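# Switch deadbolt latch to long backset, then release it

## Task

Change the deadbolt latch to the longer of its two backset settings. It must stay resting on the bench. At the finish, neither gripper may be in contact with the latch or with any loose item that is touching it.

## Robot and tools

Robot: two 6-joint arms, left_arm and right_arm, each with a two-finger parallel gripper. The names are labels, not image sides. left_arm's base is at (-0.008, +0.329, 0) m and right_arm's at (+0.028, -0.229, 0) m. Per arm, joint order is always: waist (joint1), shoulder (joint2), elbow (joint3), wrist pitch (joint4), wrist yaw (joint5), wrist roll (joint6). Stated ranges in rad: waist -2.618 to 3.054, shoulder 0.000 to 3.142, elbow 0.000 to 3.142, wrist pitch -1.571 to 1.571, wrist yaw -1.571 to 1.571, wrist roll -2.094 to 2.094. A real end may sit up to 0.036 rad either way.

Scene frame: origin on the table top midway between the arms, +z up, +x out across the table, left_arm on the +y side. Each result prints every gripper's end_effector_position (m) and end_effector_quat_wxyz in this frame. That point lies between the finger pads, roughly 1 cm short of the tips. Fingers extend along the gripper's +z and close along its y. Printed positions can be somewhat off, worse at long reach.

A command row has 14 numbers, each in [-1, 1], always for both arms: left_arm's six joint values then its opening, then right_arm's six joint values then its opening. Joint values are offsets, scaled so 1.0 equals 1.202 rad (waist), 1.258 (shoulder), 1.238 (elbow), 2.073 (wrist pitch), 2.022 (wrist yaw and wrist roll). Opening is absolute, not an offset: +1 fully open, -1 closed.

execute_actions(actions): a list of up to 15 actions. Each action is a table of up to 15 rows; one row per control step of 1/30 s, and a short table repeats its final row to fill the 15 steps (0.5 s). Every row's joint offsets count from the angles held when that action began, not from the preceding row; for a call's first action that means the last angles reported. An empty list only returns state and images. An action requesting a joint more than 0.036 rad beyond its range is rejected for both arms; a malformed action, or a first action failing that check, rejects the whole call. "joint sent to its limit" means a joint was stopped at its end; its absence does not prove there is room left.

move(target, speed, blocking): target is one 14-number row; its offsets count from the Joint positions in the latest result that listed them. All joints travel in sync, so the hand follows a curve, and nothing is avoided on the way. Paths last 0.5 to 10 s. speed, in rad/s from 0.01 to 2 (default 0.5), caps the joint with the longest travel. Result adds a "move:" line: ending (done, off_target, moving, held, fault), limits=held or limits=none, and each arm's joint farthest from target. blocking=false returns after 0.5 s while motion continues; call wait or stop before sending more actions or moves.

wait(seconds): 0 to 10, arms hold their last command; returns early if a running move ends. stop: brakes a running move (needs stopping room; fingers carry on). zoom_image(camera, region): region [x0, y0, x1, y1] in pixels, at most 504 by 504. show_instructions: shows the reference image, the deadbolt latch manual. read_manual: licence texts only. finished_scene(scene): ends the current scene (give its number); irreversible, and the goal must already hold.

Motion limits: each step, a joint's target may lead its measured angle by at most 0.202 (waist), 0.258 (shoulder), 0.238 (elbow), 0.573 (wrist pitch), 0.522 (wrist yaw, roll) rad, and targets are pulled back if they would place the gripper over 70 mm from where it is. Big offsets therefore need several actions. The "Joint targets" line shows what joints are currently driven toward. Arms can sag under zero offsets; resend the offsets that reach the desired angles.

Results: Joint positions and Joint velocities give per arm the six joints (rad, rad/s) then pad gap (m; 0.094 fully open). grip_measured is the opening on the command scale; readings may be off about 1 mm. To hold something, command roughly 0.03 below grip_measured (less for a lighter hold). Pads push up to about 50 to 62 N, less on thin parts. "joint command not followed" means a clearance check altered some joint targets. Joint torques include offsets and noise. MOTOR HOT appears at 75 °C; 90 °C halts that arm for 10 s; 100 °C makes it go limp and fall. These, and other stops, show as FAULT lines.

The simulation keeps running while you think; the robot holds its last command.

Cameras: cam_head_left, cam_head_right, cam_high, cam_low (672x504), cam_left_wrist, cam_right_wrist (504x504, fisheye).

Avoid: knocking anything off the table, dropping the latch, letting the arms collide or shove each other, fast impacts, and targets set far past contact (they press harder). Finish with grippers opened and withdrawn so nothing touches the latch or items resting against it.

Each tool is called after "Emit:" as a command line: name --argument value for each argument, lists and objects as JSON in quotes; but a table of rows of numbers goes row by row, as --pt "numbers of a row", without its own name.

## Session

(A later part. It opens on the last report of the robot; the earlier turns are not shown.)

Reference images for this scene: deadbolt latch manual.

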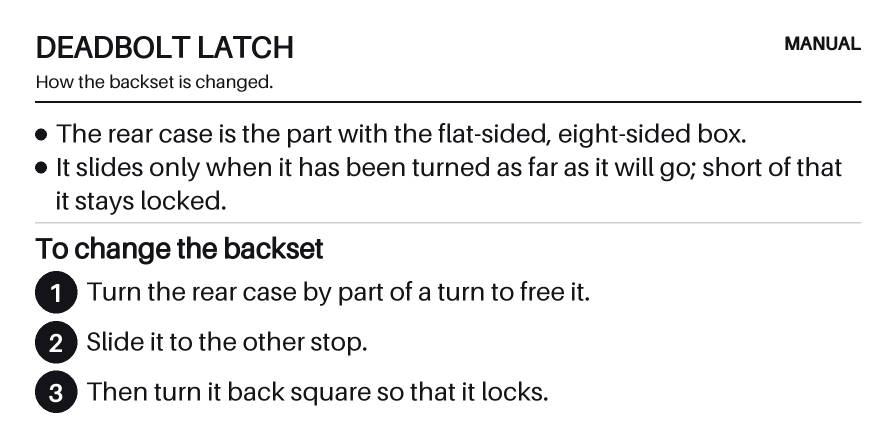

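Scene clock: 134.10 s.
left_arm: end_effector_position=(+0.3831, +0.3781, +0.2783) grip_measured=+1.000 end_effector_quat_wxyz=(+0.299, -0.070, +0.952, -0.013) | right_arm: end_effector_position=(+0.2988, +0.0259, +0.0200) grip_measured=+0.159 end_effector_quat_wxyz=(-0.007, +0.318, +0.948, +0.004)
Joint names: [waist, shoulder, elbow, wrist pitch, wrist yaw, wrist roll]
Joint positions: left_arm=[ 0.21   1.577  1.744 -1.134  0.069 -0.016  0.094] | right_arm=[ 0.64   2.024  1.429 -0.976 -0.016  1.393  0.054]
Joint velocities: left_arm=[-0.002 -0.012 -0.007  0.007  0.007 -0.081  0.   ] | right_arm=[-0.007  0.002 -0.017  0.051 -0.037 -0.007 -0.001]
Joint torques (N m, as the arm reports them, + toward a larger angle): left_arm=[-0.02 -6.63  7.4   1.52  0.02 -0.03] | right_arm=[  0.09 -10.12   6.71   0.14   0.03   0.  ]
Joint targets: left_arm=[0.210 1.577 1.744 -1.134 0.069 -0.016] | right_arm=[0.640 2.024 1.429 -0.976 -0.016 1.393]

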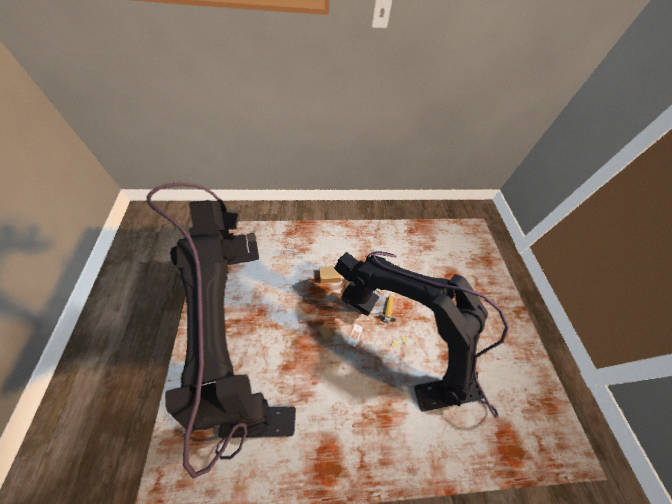

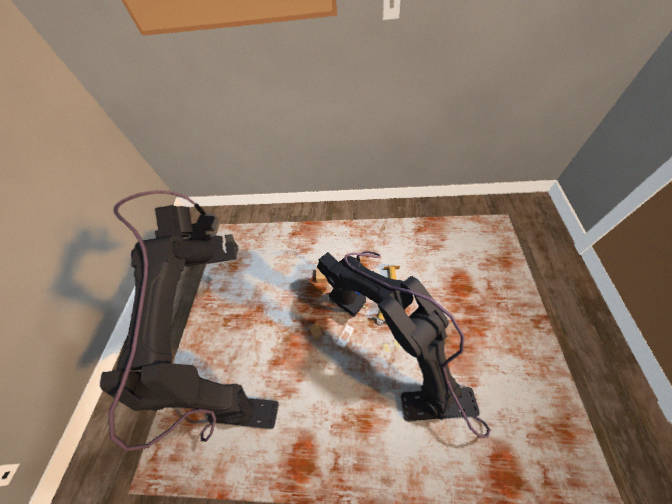

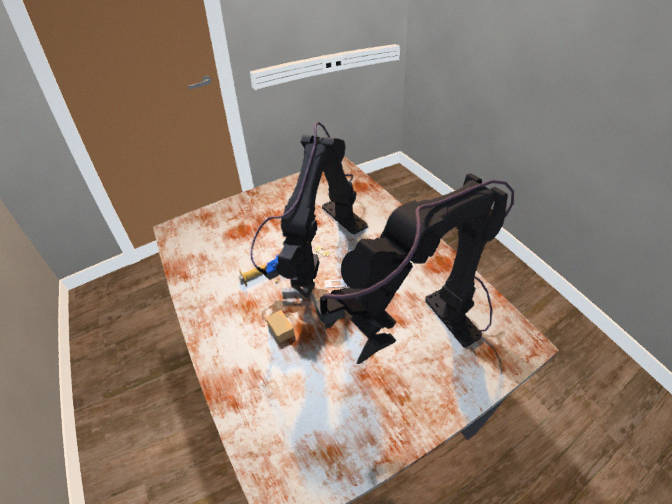

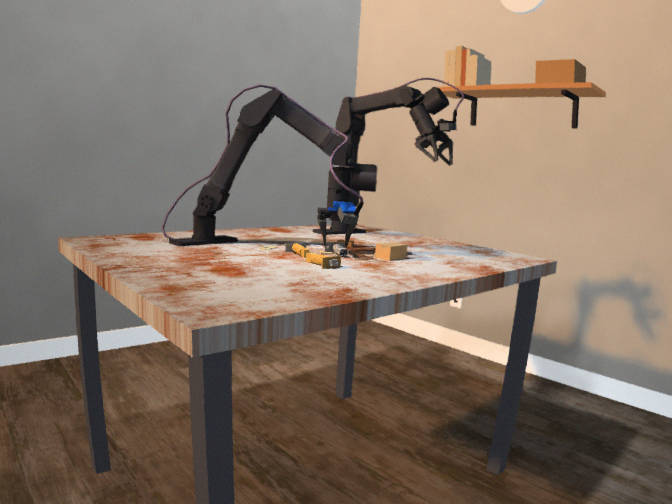

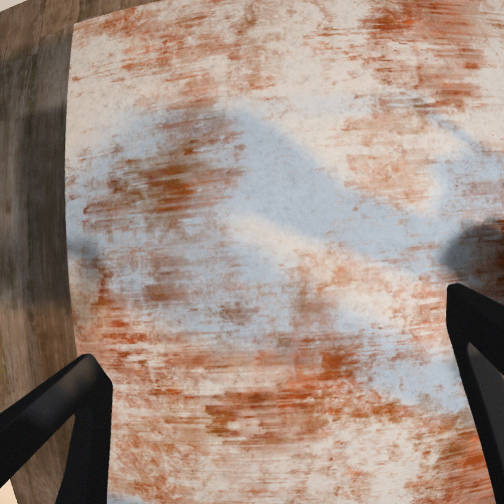

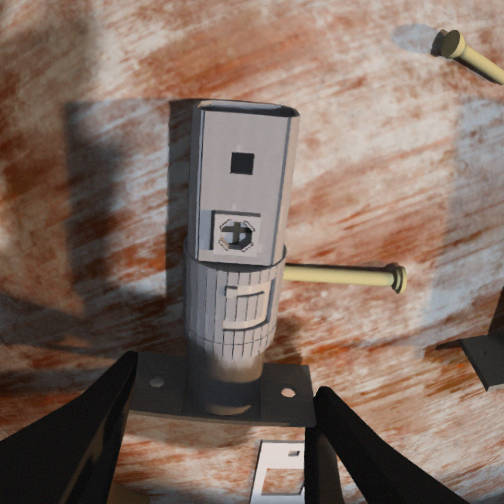

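Emit:
move --target '[0,0,0,0,0,0,1,0,-0.031,0.43,-0.256,0.008,0,0.08]' --speed 0.6

Emit:
move --target '[0,0,0,0,0,0,1,-0.24,0,0,0,0,-0.83,0.08]' --speed 1.2

Emit:
move --target '[0,0,0,0,0,0,1,-0.24,0,0,0,0,-0.83,0.08]' --speed 1.2

Scene clock: 142.87 s.
left_arm: end_effector_position=(+0.3831, +0.3781, +0.2783) grip_measured=+1.000 end_effector_quat_wxyz=(+0.299, -0.070, +0.952, -0.013) | right_arm: end_effector_position=(+0.3058, +0.0324, +0.1555) grip_measured=+0.159 end_effector_quat_wxyz=(-0.003, +0.318, +0.948, +0.012)
Joint names: [waist, shoulder, elbow, wrist pitch, wrist yaw, wrist roll]
Joint positions: left_arm=[ 0.21   1.577  1.744 -1.134  0.069 -0.016  0.094] | right_arm=[ 0.64   1.996  1.934 -1.49  -0.016  1.393  0.054]
Joint velocities: left_arm=[-0.017  0.007 -0.037 -0.037 -0.066 -0.037  0.   ] | right_arm=[-0.007 -0.002  0.002 -0.007 -0.037 -0.037  0.   ]
Joint torques (N m, as the arm reports them, + toward a larger angle): left_arm=[-0.03 -6.62  7.38  1.51  0.01 -0.04] | right_arm=[ -0.09 -10.8    9.29   0.     0.15   0.02]
Joint targets: left_arm=[0.210 1.577 1.744 -1.134 0.069 -0.016] | right_arm=[0.640 1.985 1.961 -1.506 -0.000 1.393]
move: off_target (right_arm); limits=none; left_arm: farthest joint: the waist, 0.000 radians from its target (0.000 radians at the start); right_arm: farthest joint: the elbow, 0.028 radians from its target (0.532 radians at the start)

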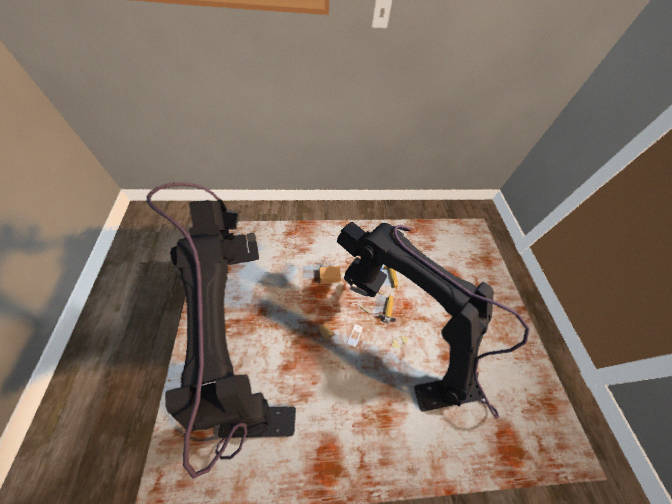

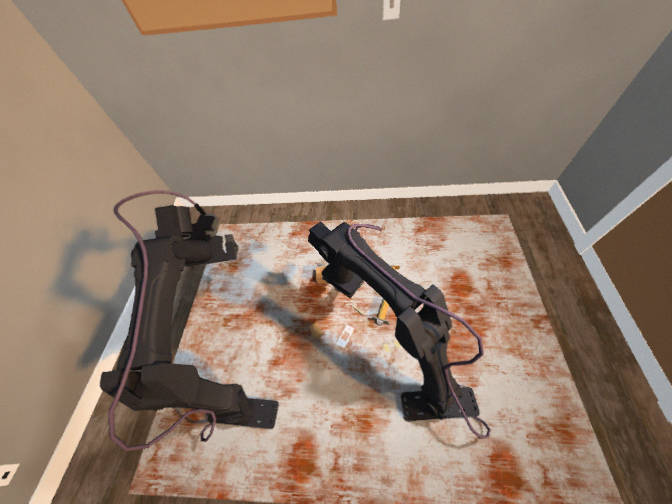

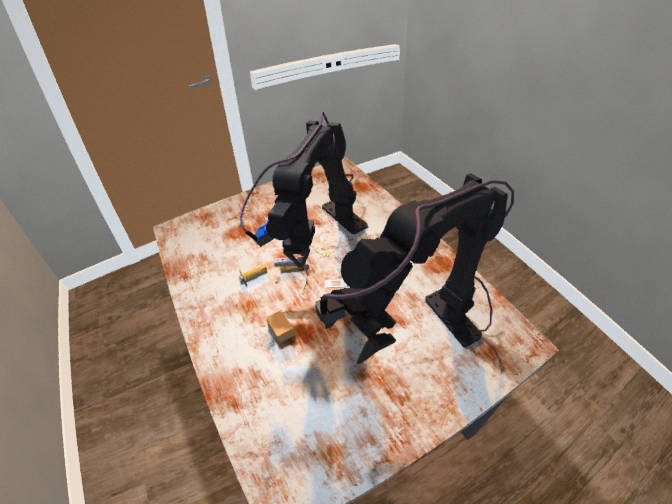

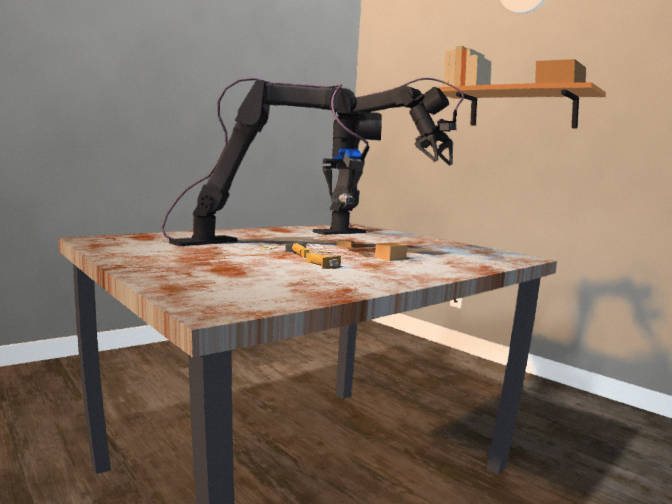

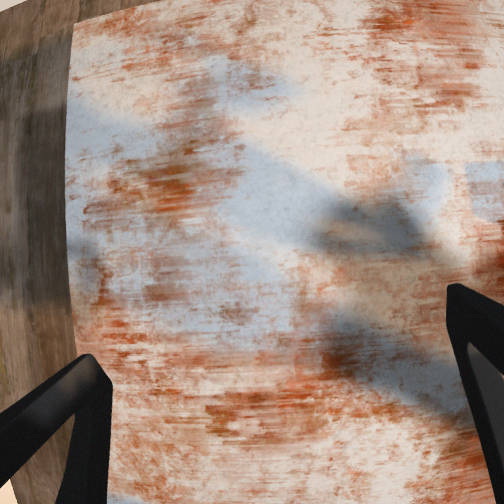

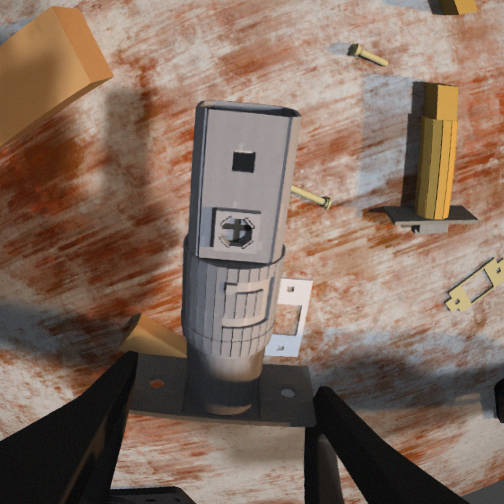

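Scene clock: 145.27 s.
left_arm: end_effector_position=(+0.3831, +0.3781, +0.2783) grip_measured=+1.000 end_effector_quat_wxyz=(+0.299, -0.070, +0.952, -0.013) | right_arm: end_effector_position=(+0.3676, -0.0551, +0.1555) grip_measured=+0.160 end_effector_quat_wxyz=(+0.009, -0.361, +0.933, +0.009)
Joint names: [waist, shoulder, elbow, wrist pitch, wrist yaw, wrist roll]
Joint positions: left_arm=[ 0.21   1.577  1.744 -1.134  0.069 -0.016  0.094] | right_arm=[ 0.358  1.996  1.934 -1.49  -0.017 -0.275  0.054]
Joint velocities: left_arm=[-0.012 -0.002  0.002 -0.022  0.051 -0.066  0.   ] | right_arm=[ 0.012  0.007 -0.017  0.022 -0.007 -0.007  0.   ]
Joint torques (N m, as the arm reports them, + toward a larger angle): left_arm=[-0.01 -6.59  7.4   1.51  0.02 -0.05] | right_arm=[-0.46 -9.89  6.77  0.18 -0.01 -0.11]
Joint targets: left_arm=[0.210 1.577 1.744 -1.134 0.069 -0.016] | right_arm=[0.352 1.996 1.934 -1.490 -0.017 -0.286]
move: done; limits=none; left_arm: farthest joint: the waist, 0.000 radians from its target (0.000 radians at the start); right_arm: farthest joint: the wrist roll, 0.011 radians from its target (1.678 radians at the start)

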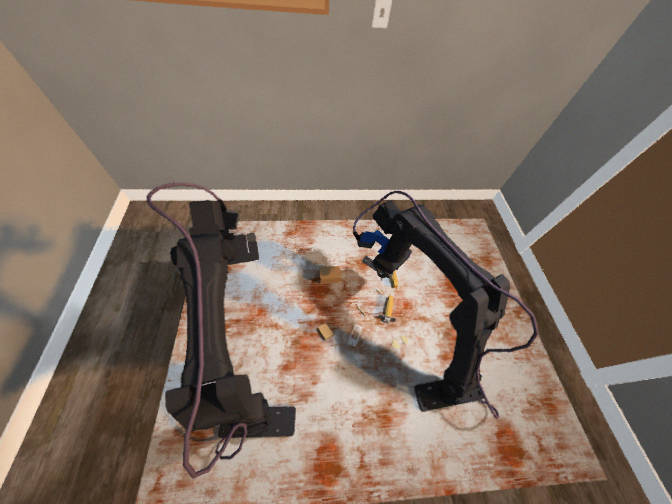

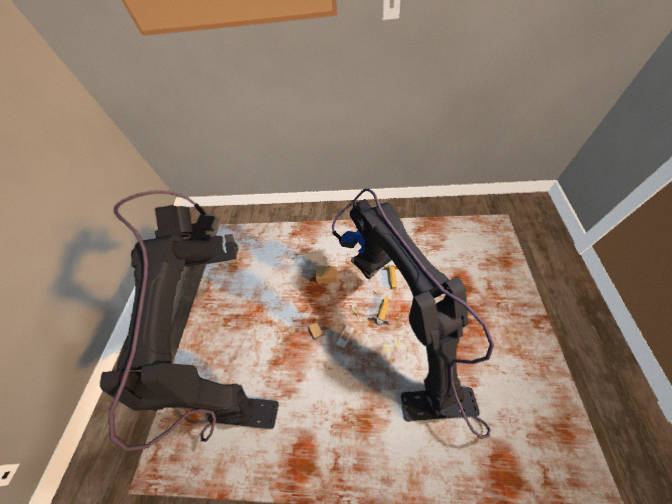

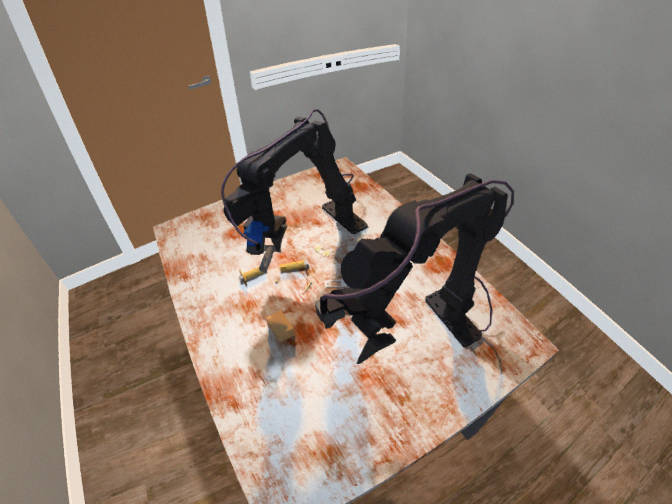

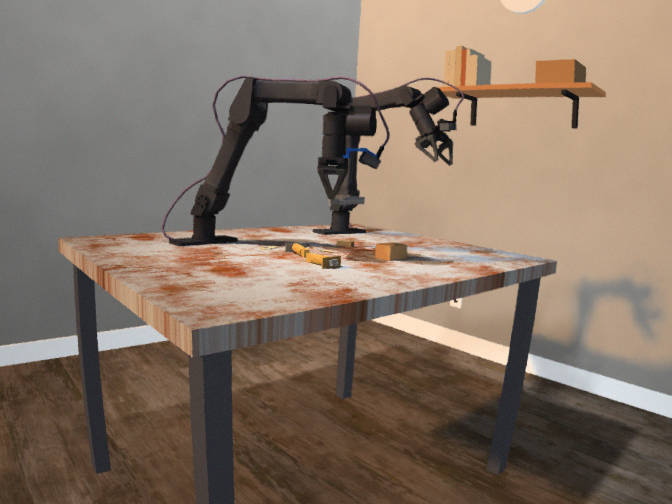

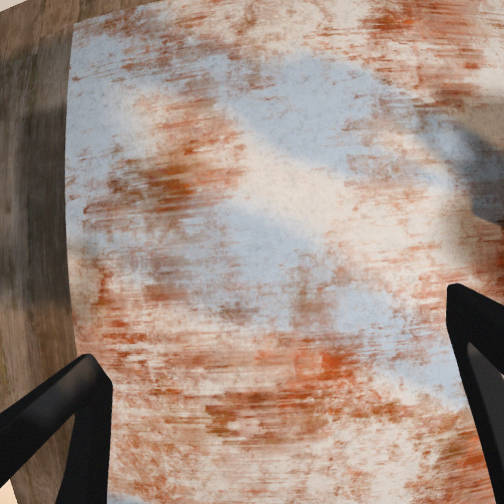

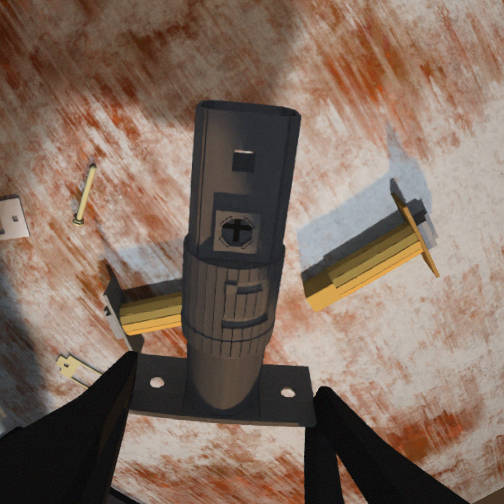

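Scene clock: 147.67 s.
left_arm: end_effector_position=(+0.3831, +0.3781, +0.2783) grip_measured=+1.000 end_effector_quat_wxyz=(+0.299, -0.070, +0.952, -0.013) | right_arm: end_effector_position=(+0.4027, -0.1566, +0.1555) grip_measured=+0.161 end_effector_quat_wxyz=(-0.013, +0.873, -0.487, +0.002)
Joint names: [waist, shoulder, elbow, wrist pitch, wrist yaw, wrist roll]
Joint positions: left_arm=[ 0.21   1.577  1.744 -1.134  0.069 -0.016  0.094] | right_arm=[ 0.076  1.996  1.934 -1.49  -0.017 -1.942  0.055]
Joint velocities: left_arm=[ 0.002 -0.012  0.002  0.022  0.022  0.022  0.   ] | right_arm=[-0.002  0.007 -0.017  0.022  0.066 -0.007  0.   ]
Joint torques (N m, as the arm reports them, + toward a larger angle): left_arm=[-0.02 -6.63  7.38  1.51  0.02 -0.03] | right_arm=[-0.4  -9.98  6.89  0.16  0.01 -0.09]
Joint targets: left_arm=[0.210 1.577 1.744 -1.134 0.069 -0.016] | right_arm=[0.070 1.996 1.934 -1.490 -0.017 -1.953]
move: done; limits=none; left_arm: farthest joint: the waist, 0.000 radians from its target (0.000 radians at the start); right_arm: farthest joint: the wrist roll, 0.011 radians from its target (1.679 radians at the start)

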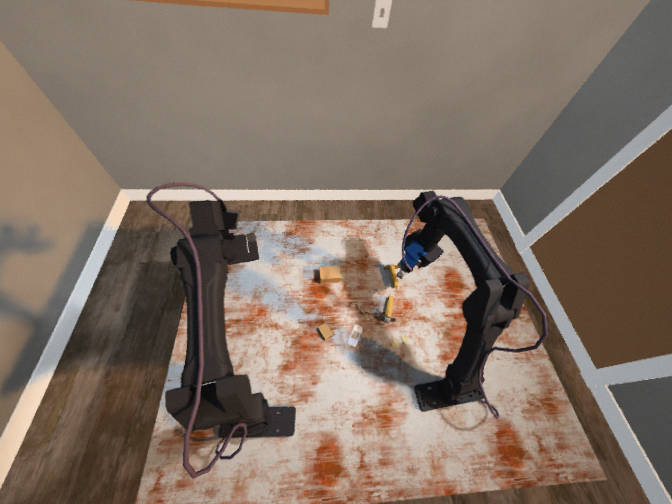

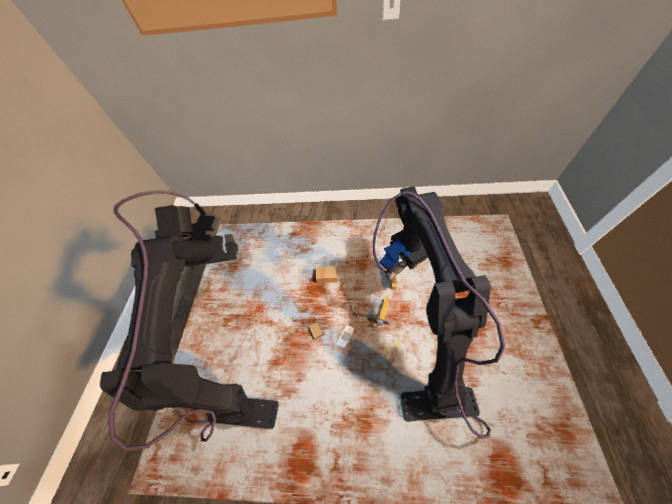

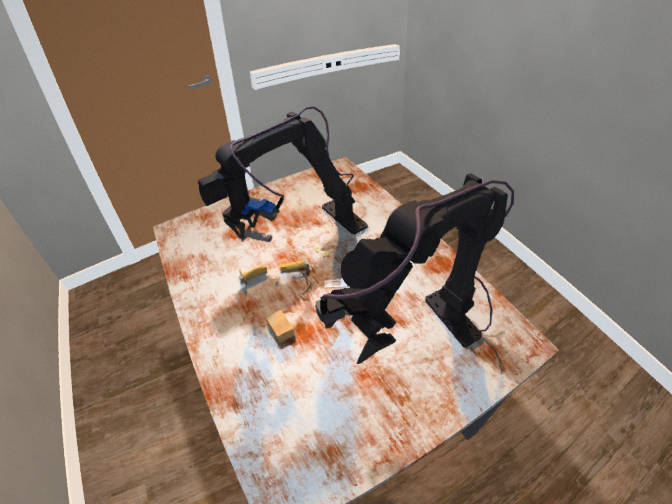

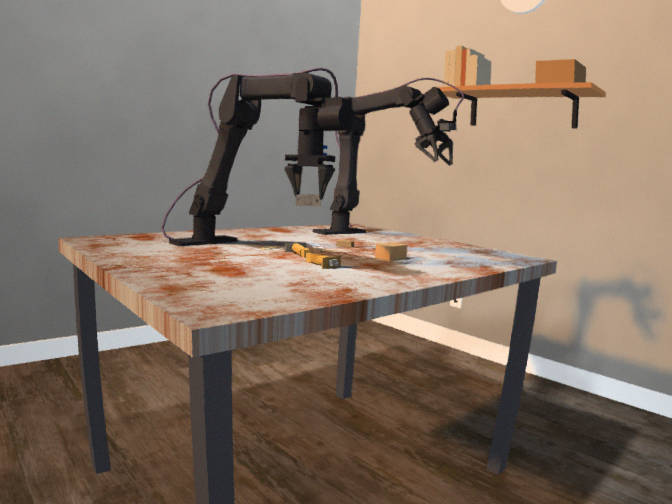

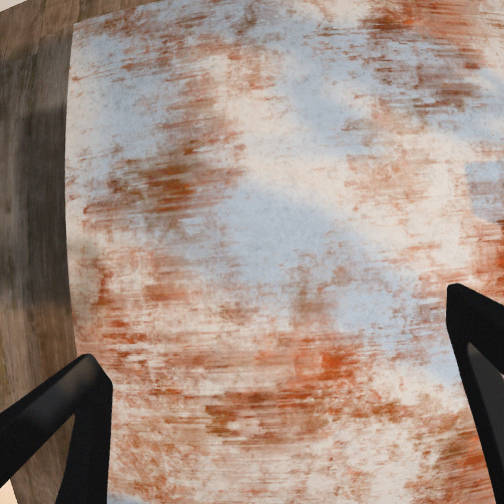

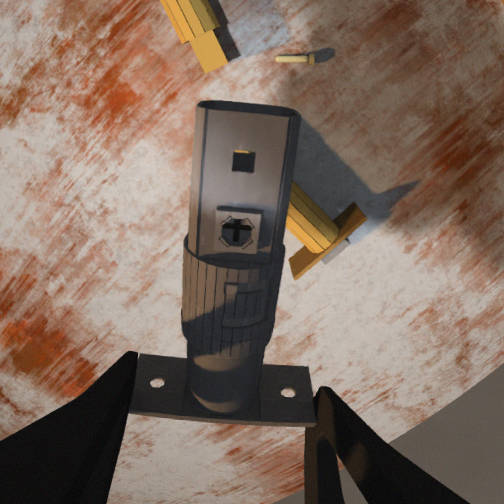

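Emit:
move --target '[-0.3,0.2,-0.366,0.8,-0.04,0,0.2,-0.015,0,0,0,0.008,-0.035,0.08]' --speed 1.2

Emit:
move --target '[-0.56,0.298,-0.36,0.487,-0.035,0,0.2,0,0,0,0,0,0,0.08]' --speed 0.8

Scene clock: 197.03 s.
left_arm: end_effector_position=(+0.5573, +0.2134, +0.3040) grip_measured=+0.202 end_effector_quat_wxyz=(+0.703, +0.065, +0.704, -0.077) | right_arm: end_effector_position=(+0.4036, -0.1613, +0.1555) grip_measured=+0.161 end_effector_quat_wxyz=(-0.008, +0.886, -0.464, +0.006)
Joint names: [waist, shoulder, elbow, wrist pitch, wrist yaw, wrist roll]
Joint positions: left_arm=[-0.148  1.824  1.301  0.522 -0.004 -0.016  0.056] | right_arm=[ 0.068  1.996  1.934 -1.49  -0.006 -2.003  0.055]
Joint velocities: left_arm=[-0.017 -0.022  0.007  0.022  0.022 -0.007 -0.001] | right_arm=[ 0.002 -0.012  0.012 -0.007 -0.022 -0.037  0.   ]
Joint torques (N m, as the arm reports them, + toward a larger angle): left_arm=[-0.21 -9.82  7.56  2.25 -0.05 -0.04] | right_arm=[-0.75 -9.76  6.85  0.18  0.06 -0.09]
Joint targets: left_arm=[-0.151 1.829 1.291 0.524 -0.011 -0.016] | right_arm=[0.058 1.996 1.934 -1.490 -0.001 -2.013]
move: done; limits=none; left_arm: farthest joint: the elbow, 0.011 radians from its target (0.453 radians at the start); right_arm: farthest joint: the waist, 0.011 radians from its target (0.018 radians at the start)

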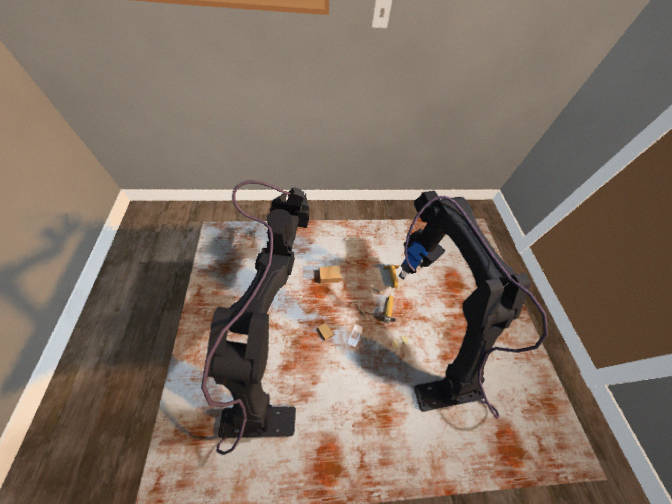

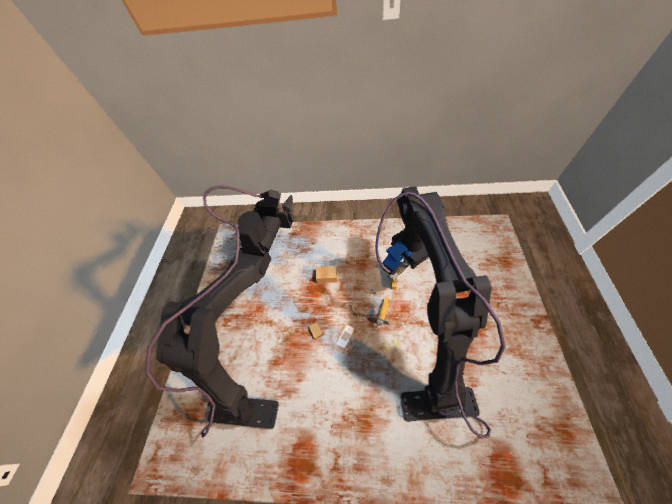

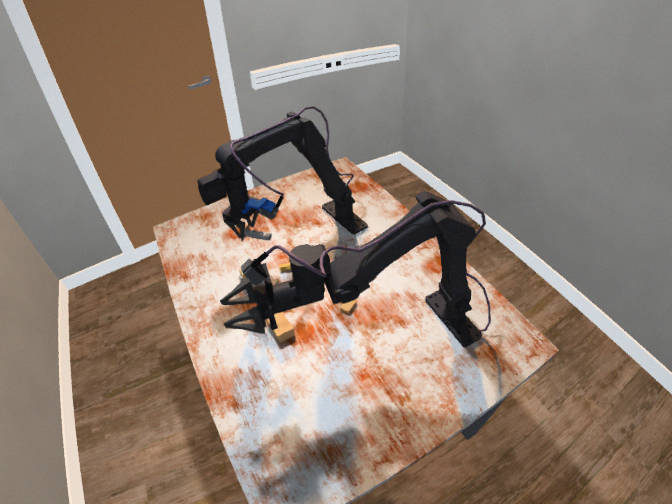

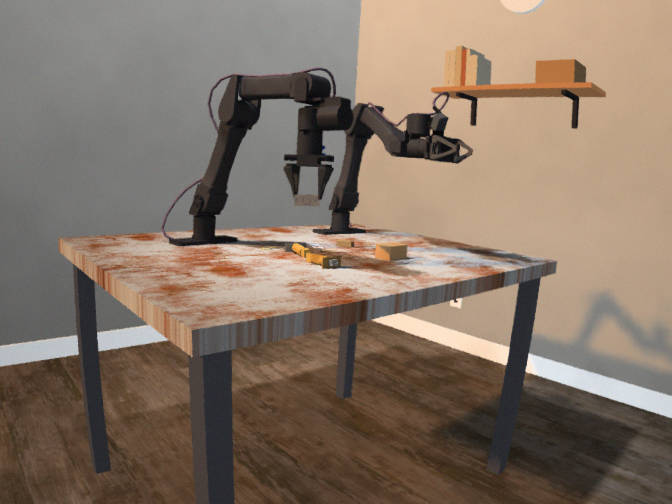

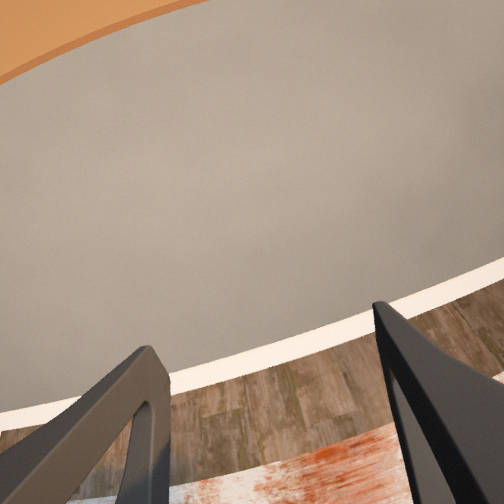

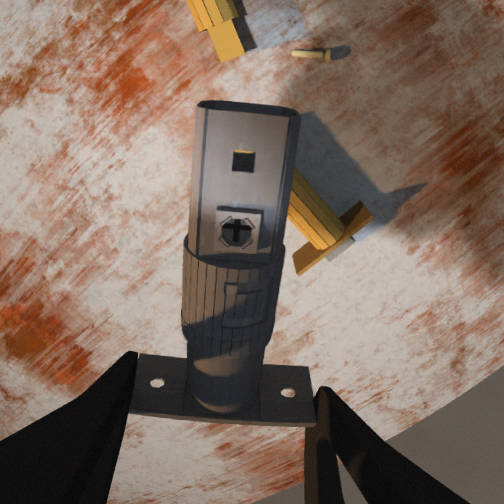

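Scene clock: 199.17 s.
left_arm: end_effector_position=(+0.3420, -0.0752, +0.1602) grip_measured=+0.202 end_effector_quat_wxyz=(+0.707, +0.241, +0.584, -0.317) | right_arm: end_effector_position=(+0.4036, -0.1613, +0.1555) grip_measured=+0.161 end_effector_quat_wxyz=(-0.008, +0.886, -0.464, +0.006)
Joint names: [waist, shoulder, elbow, wrist pitch, wrist yaw, wrist roll]
Joint positions: left_arm=[-0.825  2.193  0.867  1.53  -0.067 -0.016  0.056] | right_arm=[ 0.068  1.996  1.934 -1.49  -0.006 -2.003  0.055]
Joint velocities: left_arm=[ 0.002  0.002 -0.012 -0.007 -0.037 -0.022  0.001] | right_arm=[ 0.012 -0.007  0.002 -0.066 -0.022  0.022 -0.   ]
Joint torques (N m, as the arm reports them, + toward a larger angle): left_arm=[  0.25 -10.1    4.35   2.03  -0.06  -0.05] | right_arm=[ -0.14 -10.01   6.82   0.22   0.02   0.04]
Joint targets: left_arm=[-0.821 2.199 0.856 1.532 -0.075 -0.016] | right_arm=[0.068 1.996 1.934 -1.490 -0.006 -2.003]
move: done; limits=none; left_arm: farthest joint: the elbow, 0.012 radians from its target (0.446 radians at the start); right_arm: farthest joint: the waist, 0.000 radians from its target (0.000 radians at the start)

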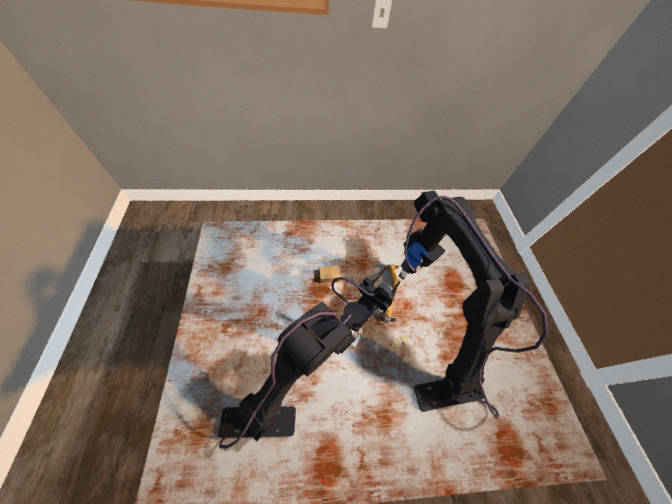

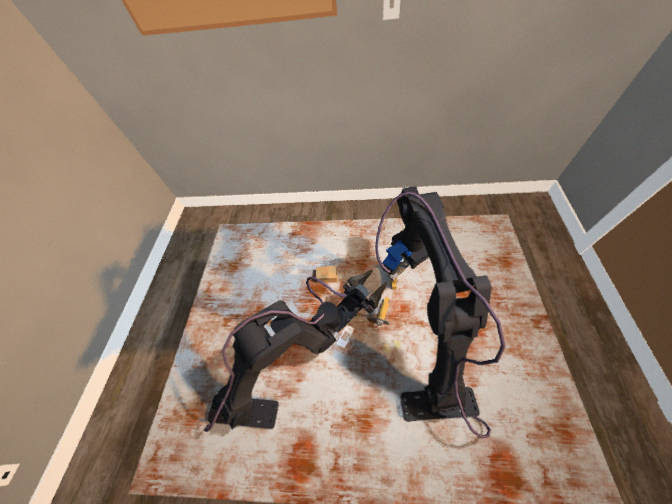

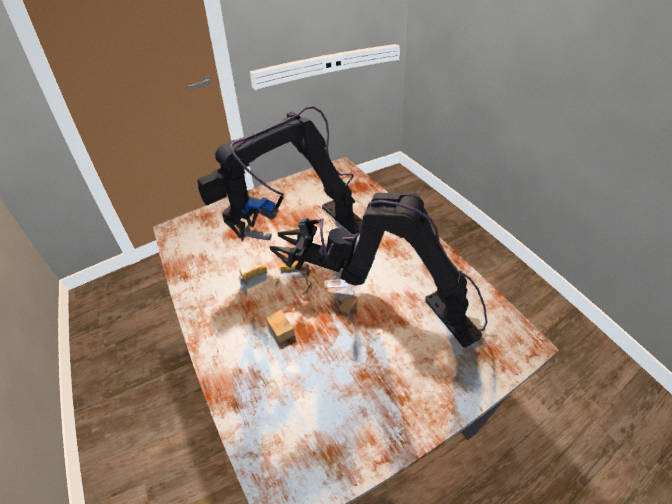

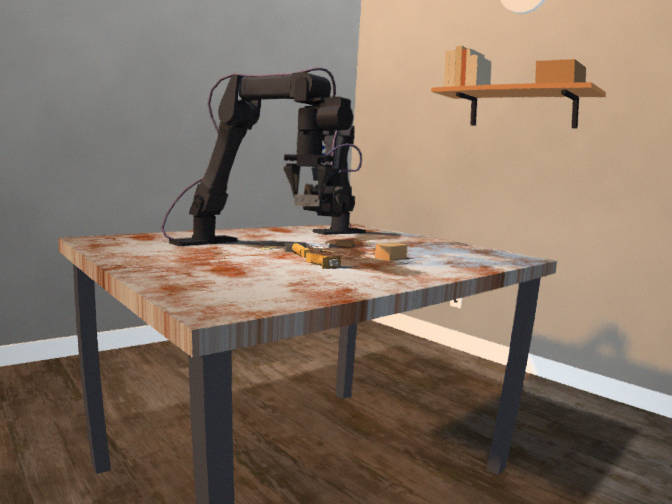

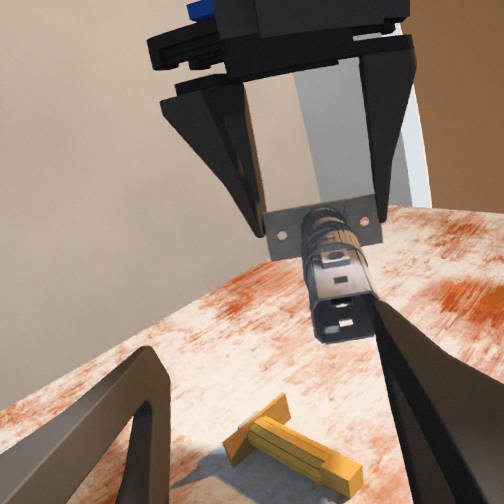

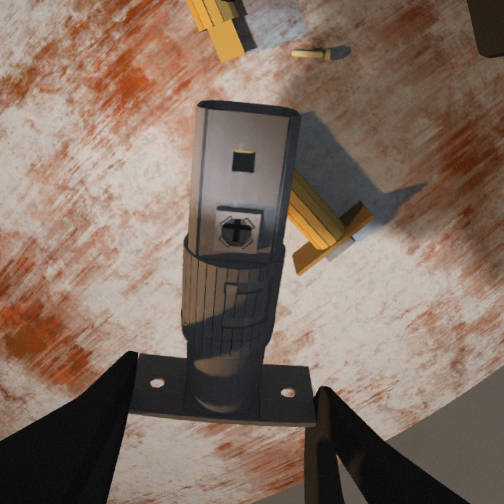

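Emit:
move --target '[-0.045,0.03,0,0,0,-0.09,0.3,0,0,0,0,0,0,0.08]' --speed 0.4

Scene clock: 205.67 s.
left_arm: end_effector_position=(+0.3222, -0.0925, +0.1474) grip_measured=+0.298 end_effector_quat_wxyz=(+0.662, +0.209, +0.605, -0.389) | right_arm: end_effector_position=(+0.4036, -0.1613, +0.1555) grip_measured=+0.161 end_effector_quat_wxyz=(-0.008, +0.886, -0.464, +0.006)
Joint names: [waist, shoulder, elbow, wrist pitch, wrist yaw, wrist roll]
Joint positions: left_arm=[-0.874  2.22   0.867  1.534 -0.067 -0.186  0.061] | right_arm=[ 0.068  1.996  1.934 -1.49  -0.006 -2.003  0.055]
Joint velocities: left_arm=[-0.007 -0.007 -0.002 -0.022  0.051 -0.051 -0.   ] | right_arm=[ 0.012 -0.007  0.007  0.007 -0.037 -0.022 -0.001]
Joint torques (N m, as the arm reports them, + toward a larger angle): left_arm=[-0.38 -9.74  5.18  2.03  0.   -0.15] | right_arm=[-0.08 -9.95  6.78  0.17  0.    0.05]
Joint targets: left_arm=[-0.879 2.230 0.867 1.530 -0.067 -0.198] | right_arm=[0.068 1.996 1.934 -1.490 -0.006 -2.003]
move: done; limits=none; left_arm: farthest joint: the wrist roll, 0.012 radians from its target (0.182 radians at the start); right_arm: farthest joint: the waist, 0.000 radians from its target (0.000 radians at the start)

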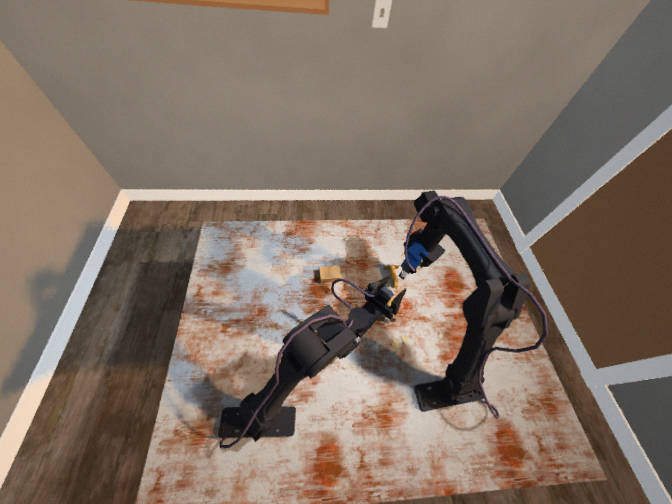

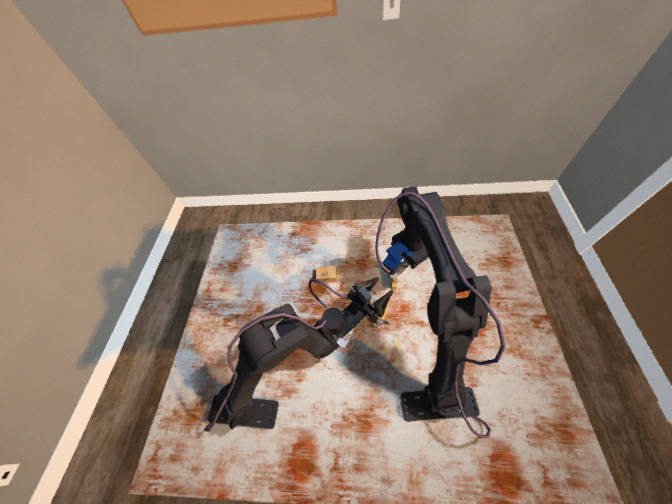

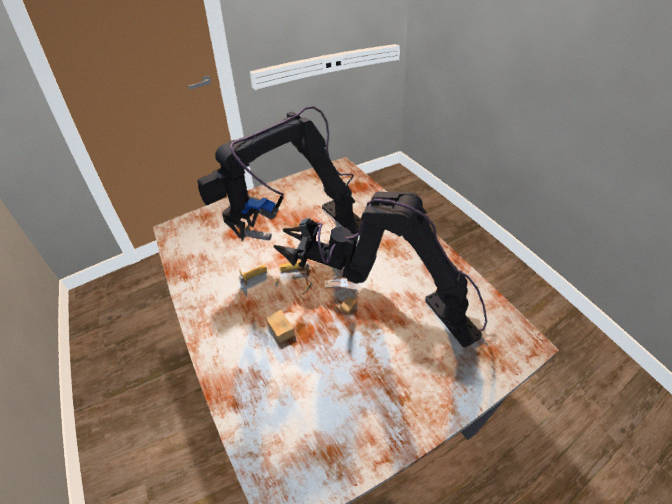

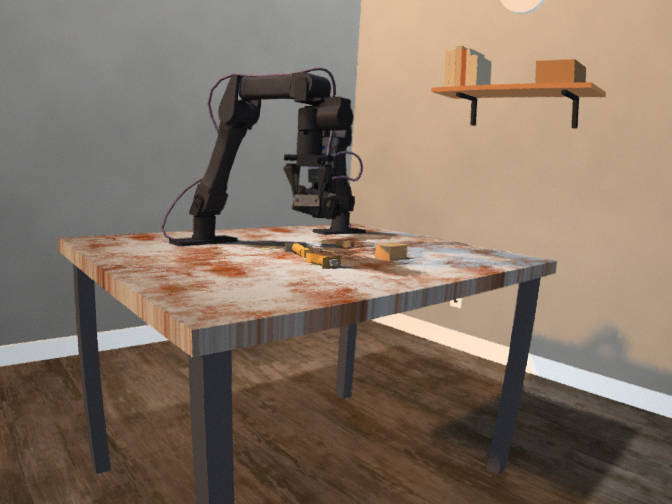

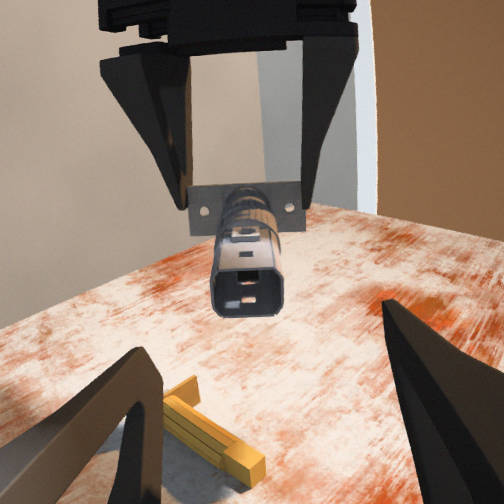

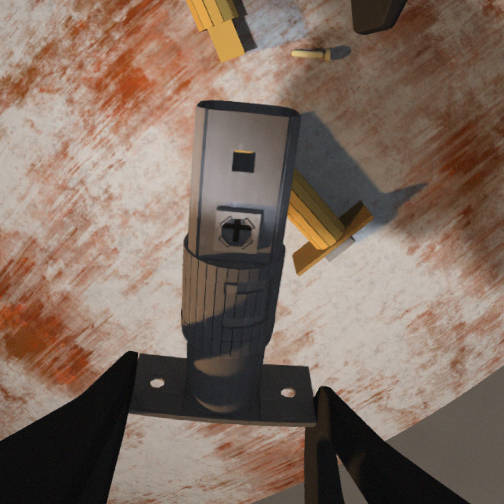

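Emit:
move --target '[0.008,0.057,0.148,-0.046,0,0,0.3,0,0,0,0,0,0,0.08]' --speed 0.25

Scene clock: 217.43 s.
left_arm: end_effector_position=(+0.3421, -0.1192, +0.1566) grip_measured=+0.298 end_effector_quat_wxyz=(+0.669, +0.205, +0.597, -0.393) | right_arm: end_effector_position=(+0.4036, -0.1613, +0.1555) grip_measured=+0.161 end_effector_quat_wxyz=(-0.008, +0.886, -0.464, +0.006)
Joint names: [waist, shoulder, elbow, wrist pitch, wrist yaw, wrist roll]
Joint positions: left_arm=[-0.874  2.277  1.028  1.455 -0.067 -0.187  0.061] | right_arm=[ 0.068  1.996  1.934 -1.49  -0.006 -2.003  0.055]
Joint velocities: left_arm=[-0.007  0.007  0.002  0.051 -0.037 -0.007 -0.001] | right_arm=[ 0.012  0.007 -0.007  0.037 -0.007 -0.051  0.   ]
Joint torques (N m, as the arm reports them, + toward a larger angle): left_arm=[  0.68 -10.53   7.57   1.84   0.    -0.03] | right_arm=[-0.06 -9.89  6.86  0.17  0.03  0.03]
Joint targets: left_arm=[-0.864 2.291 1.050 1.438 -0.067 -0.186] | right_arm=[0.068 1.996 1.934 -1.490 -0.006 -2.003]
move: off_target (left_arm); limits=none; left_arm: farthest joint: the elbow, 0.023 radians from its target (0.183 radians at the start); right_arm: farthest joint: the waist, 0.000 radians from its target (0.000 radians at the start)

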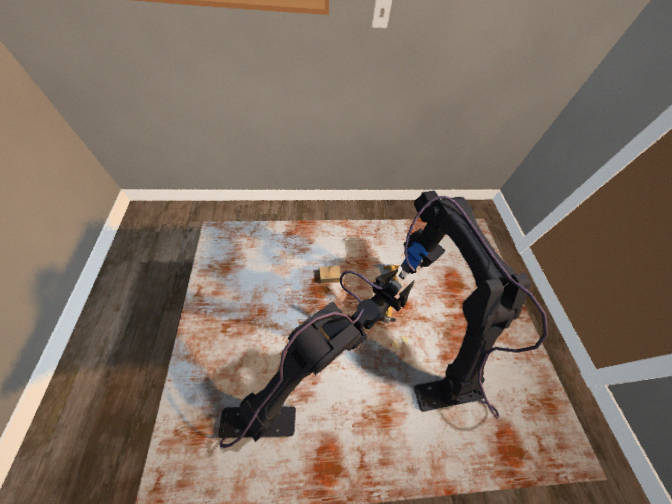

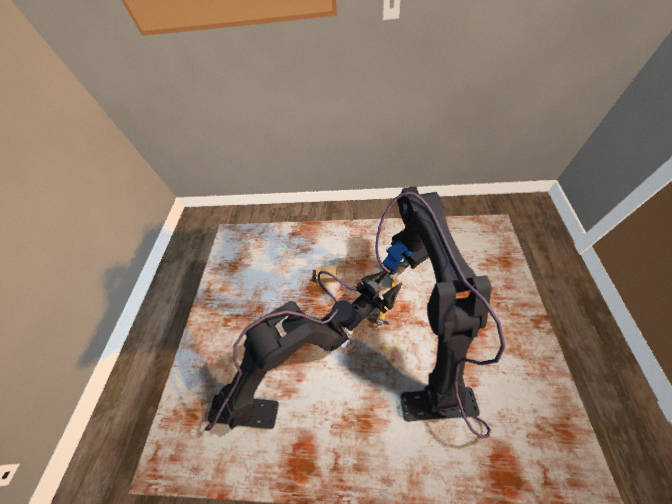

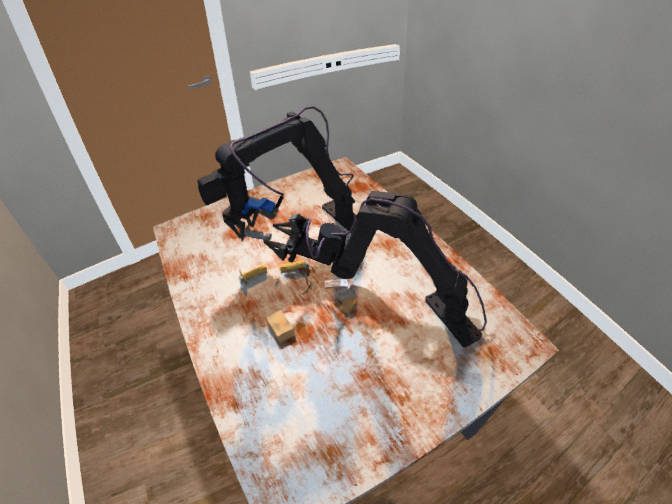

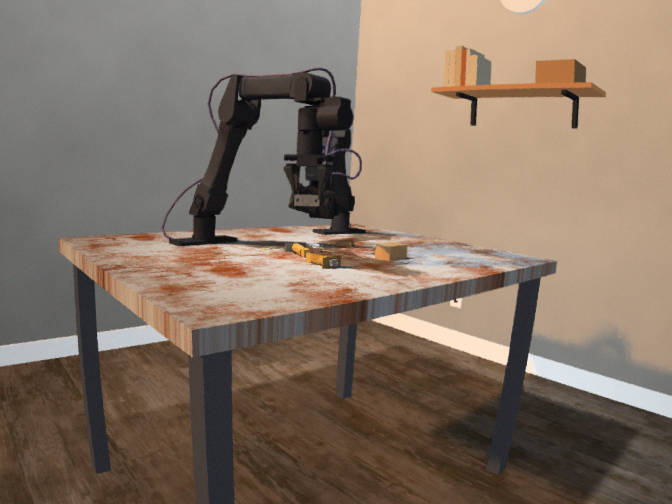

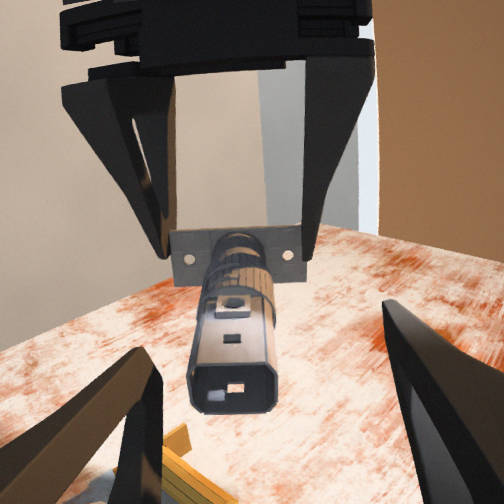

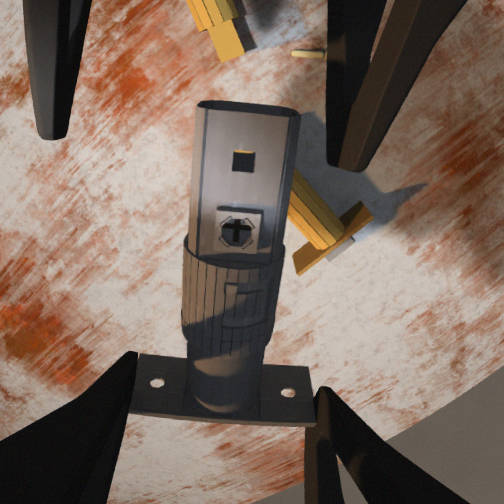

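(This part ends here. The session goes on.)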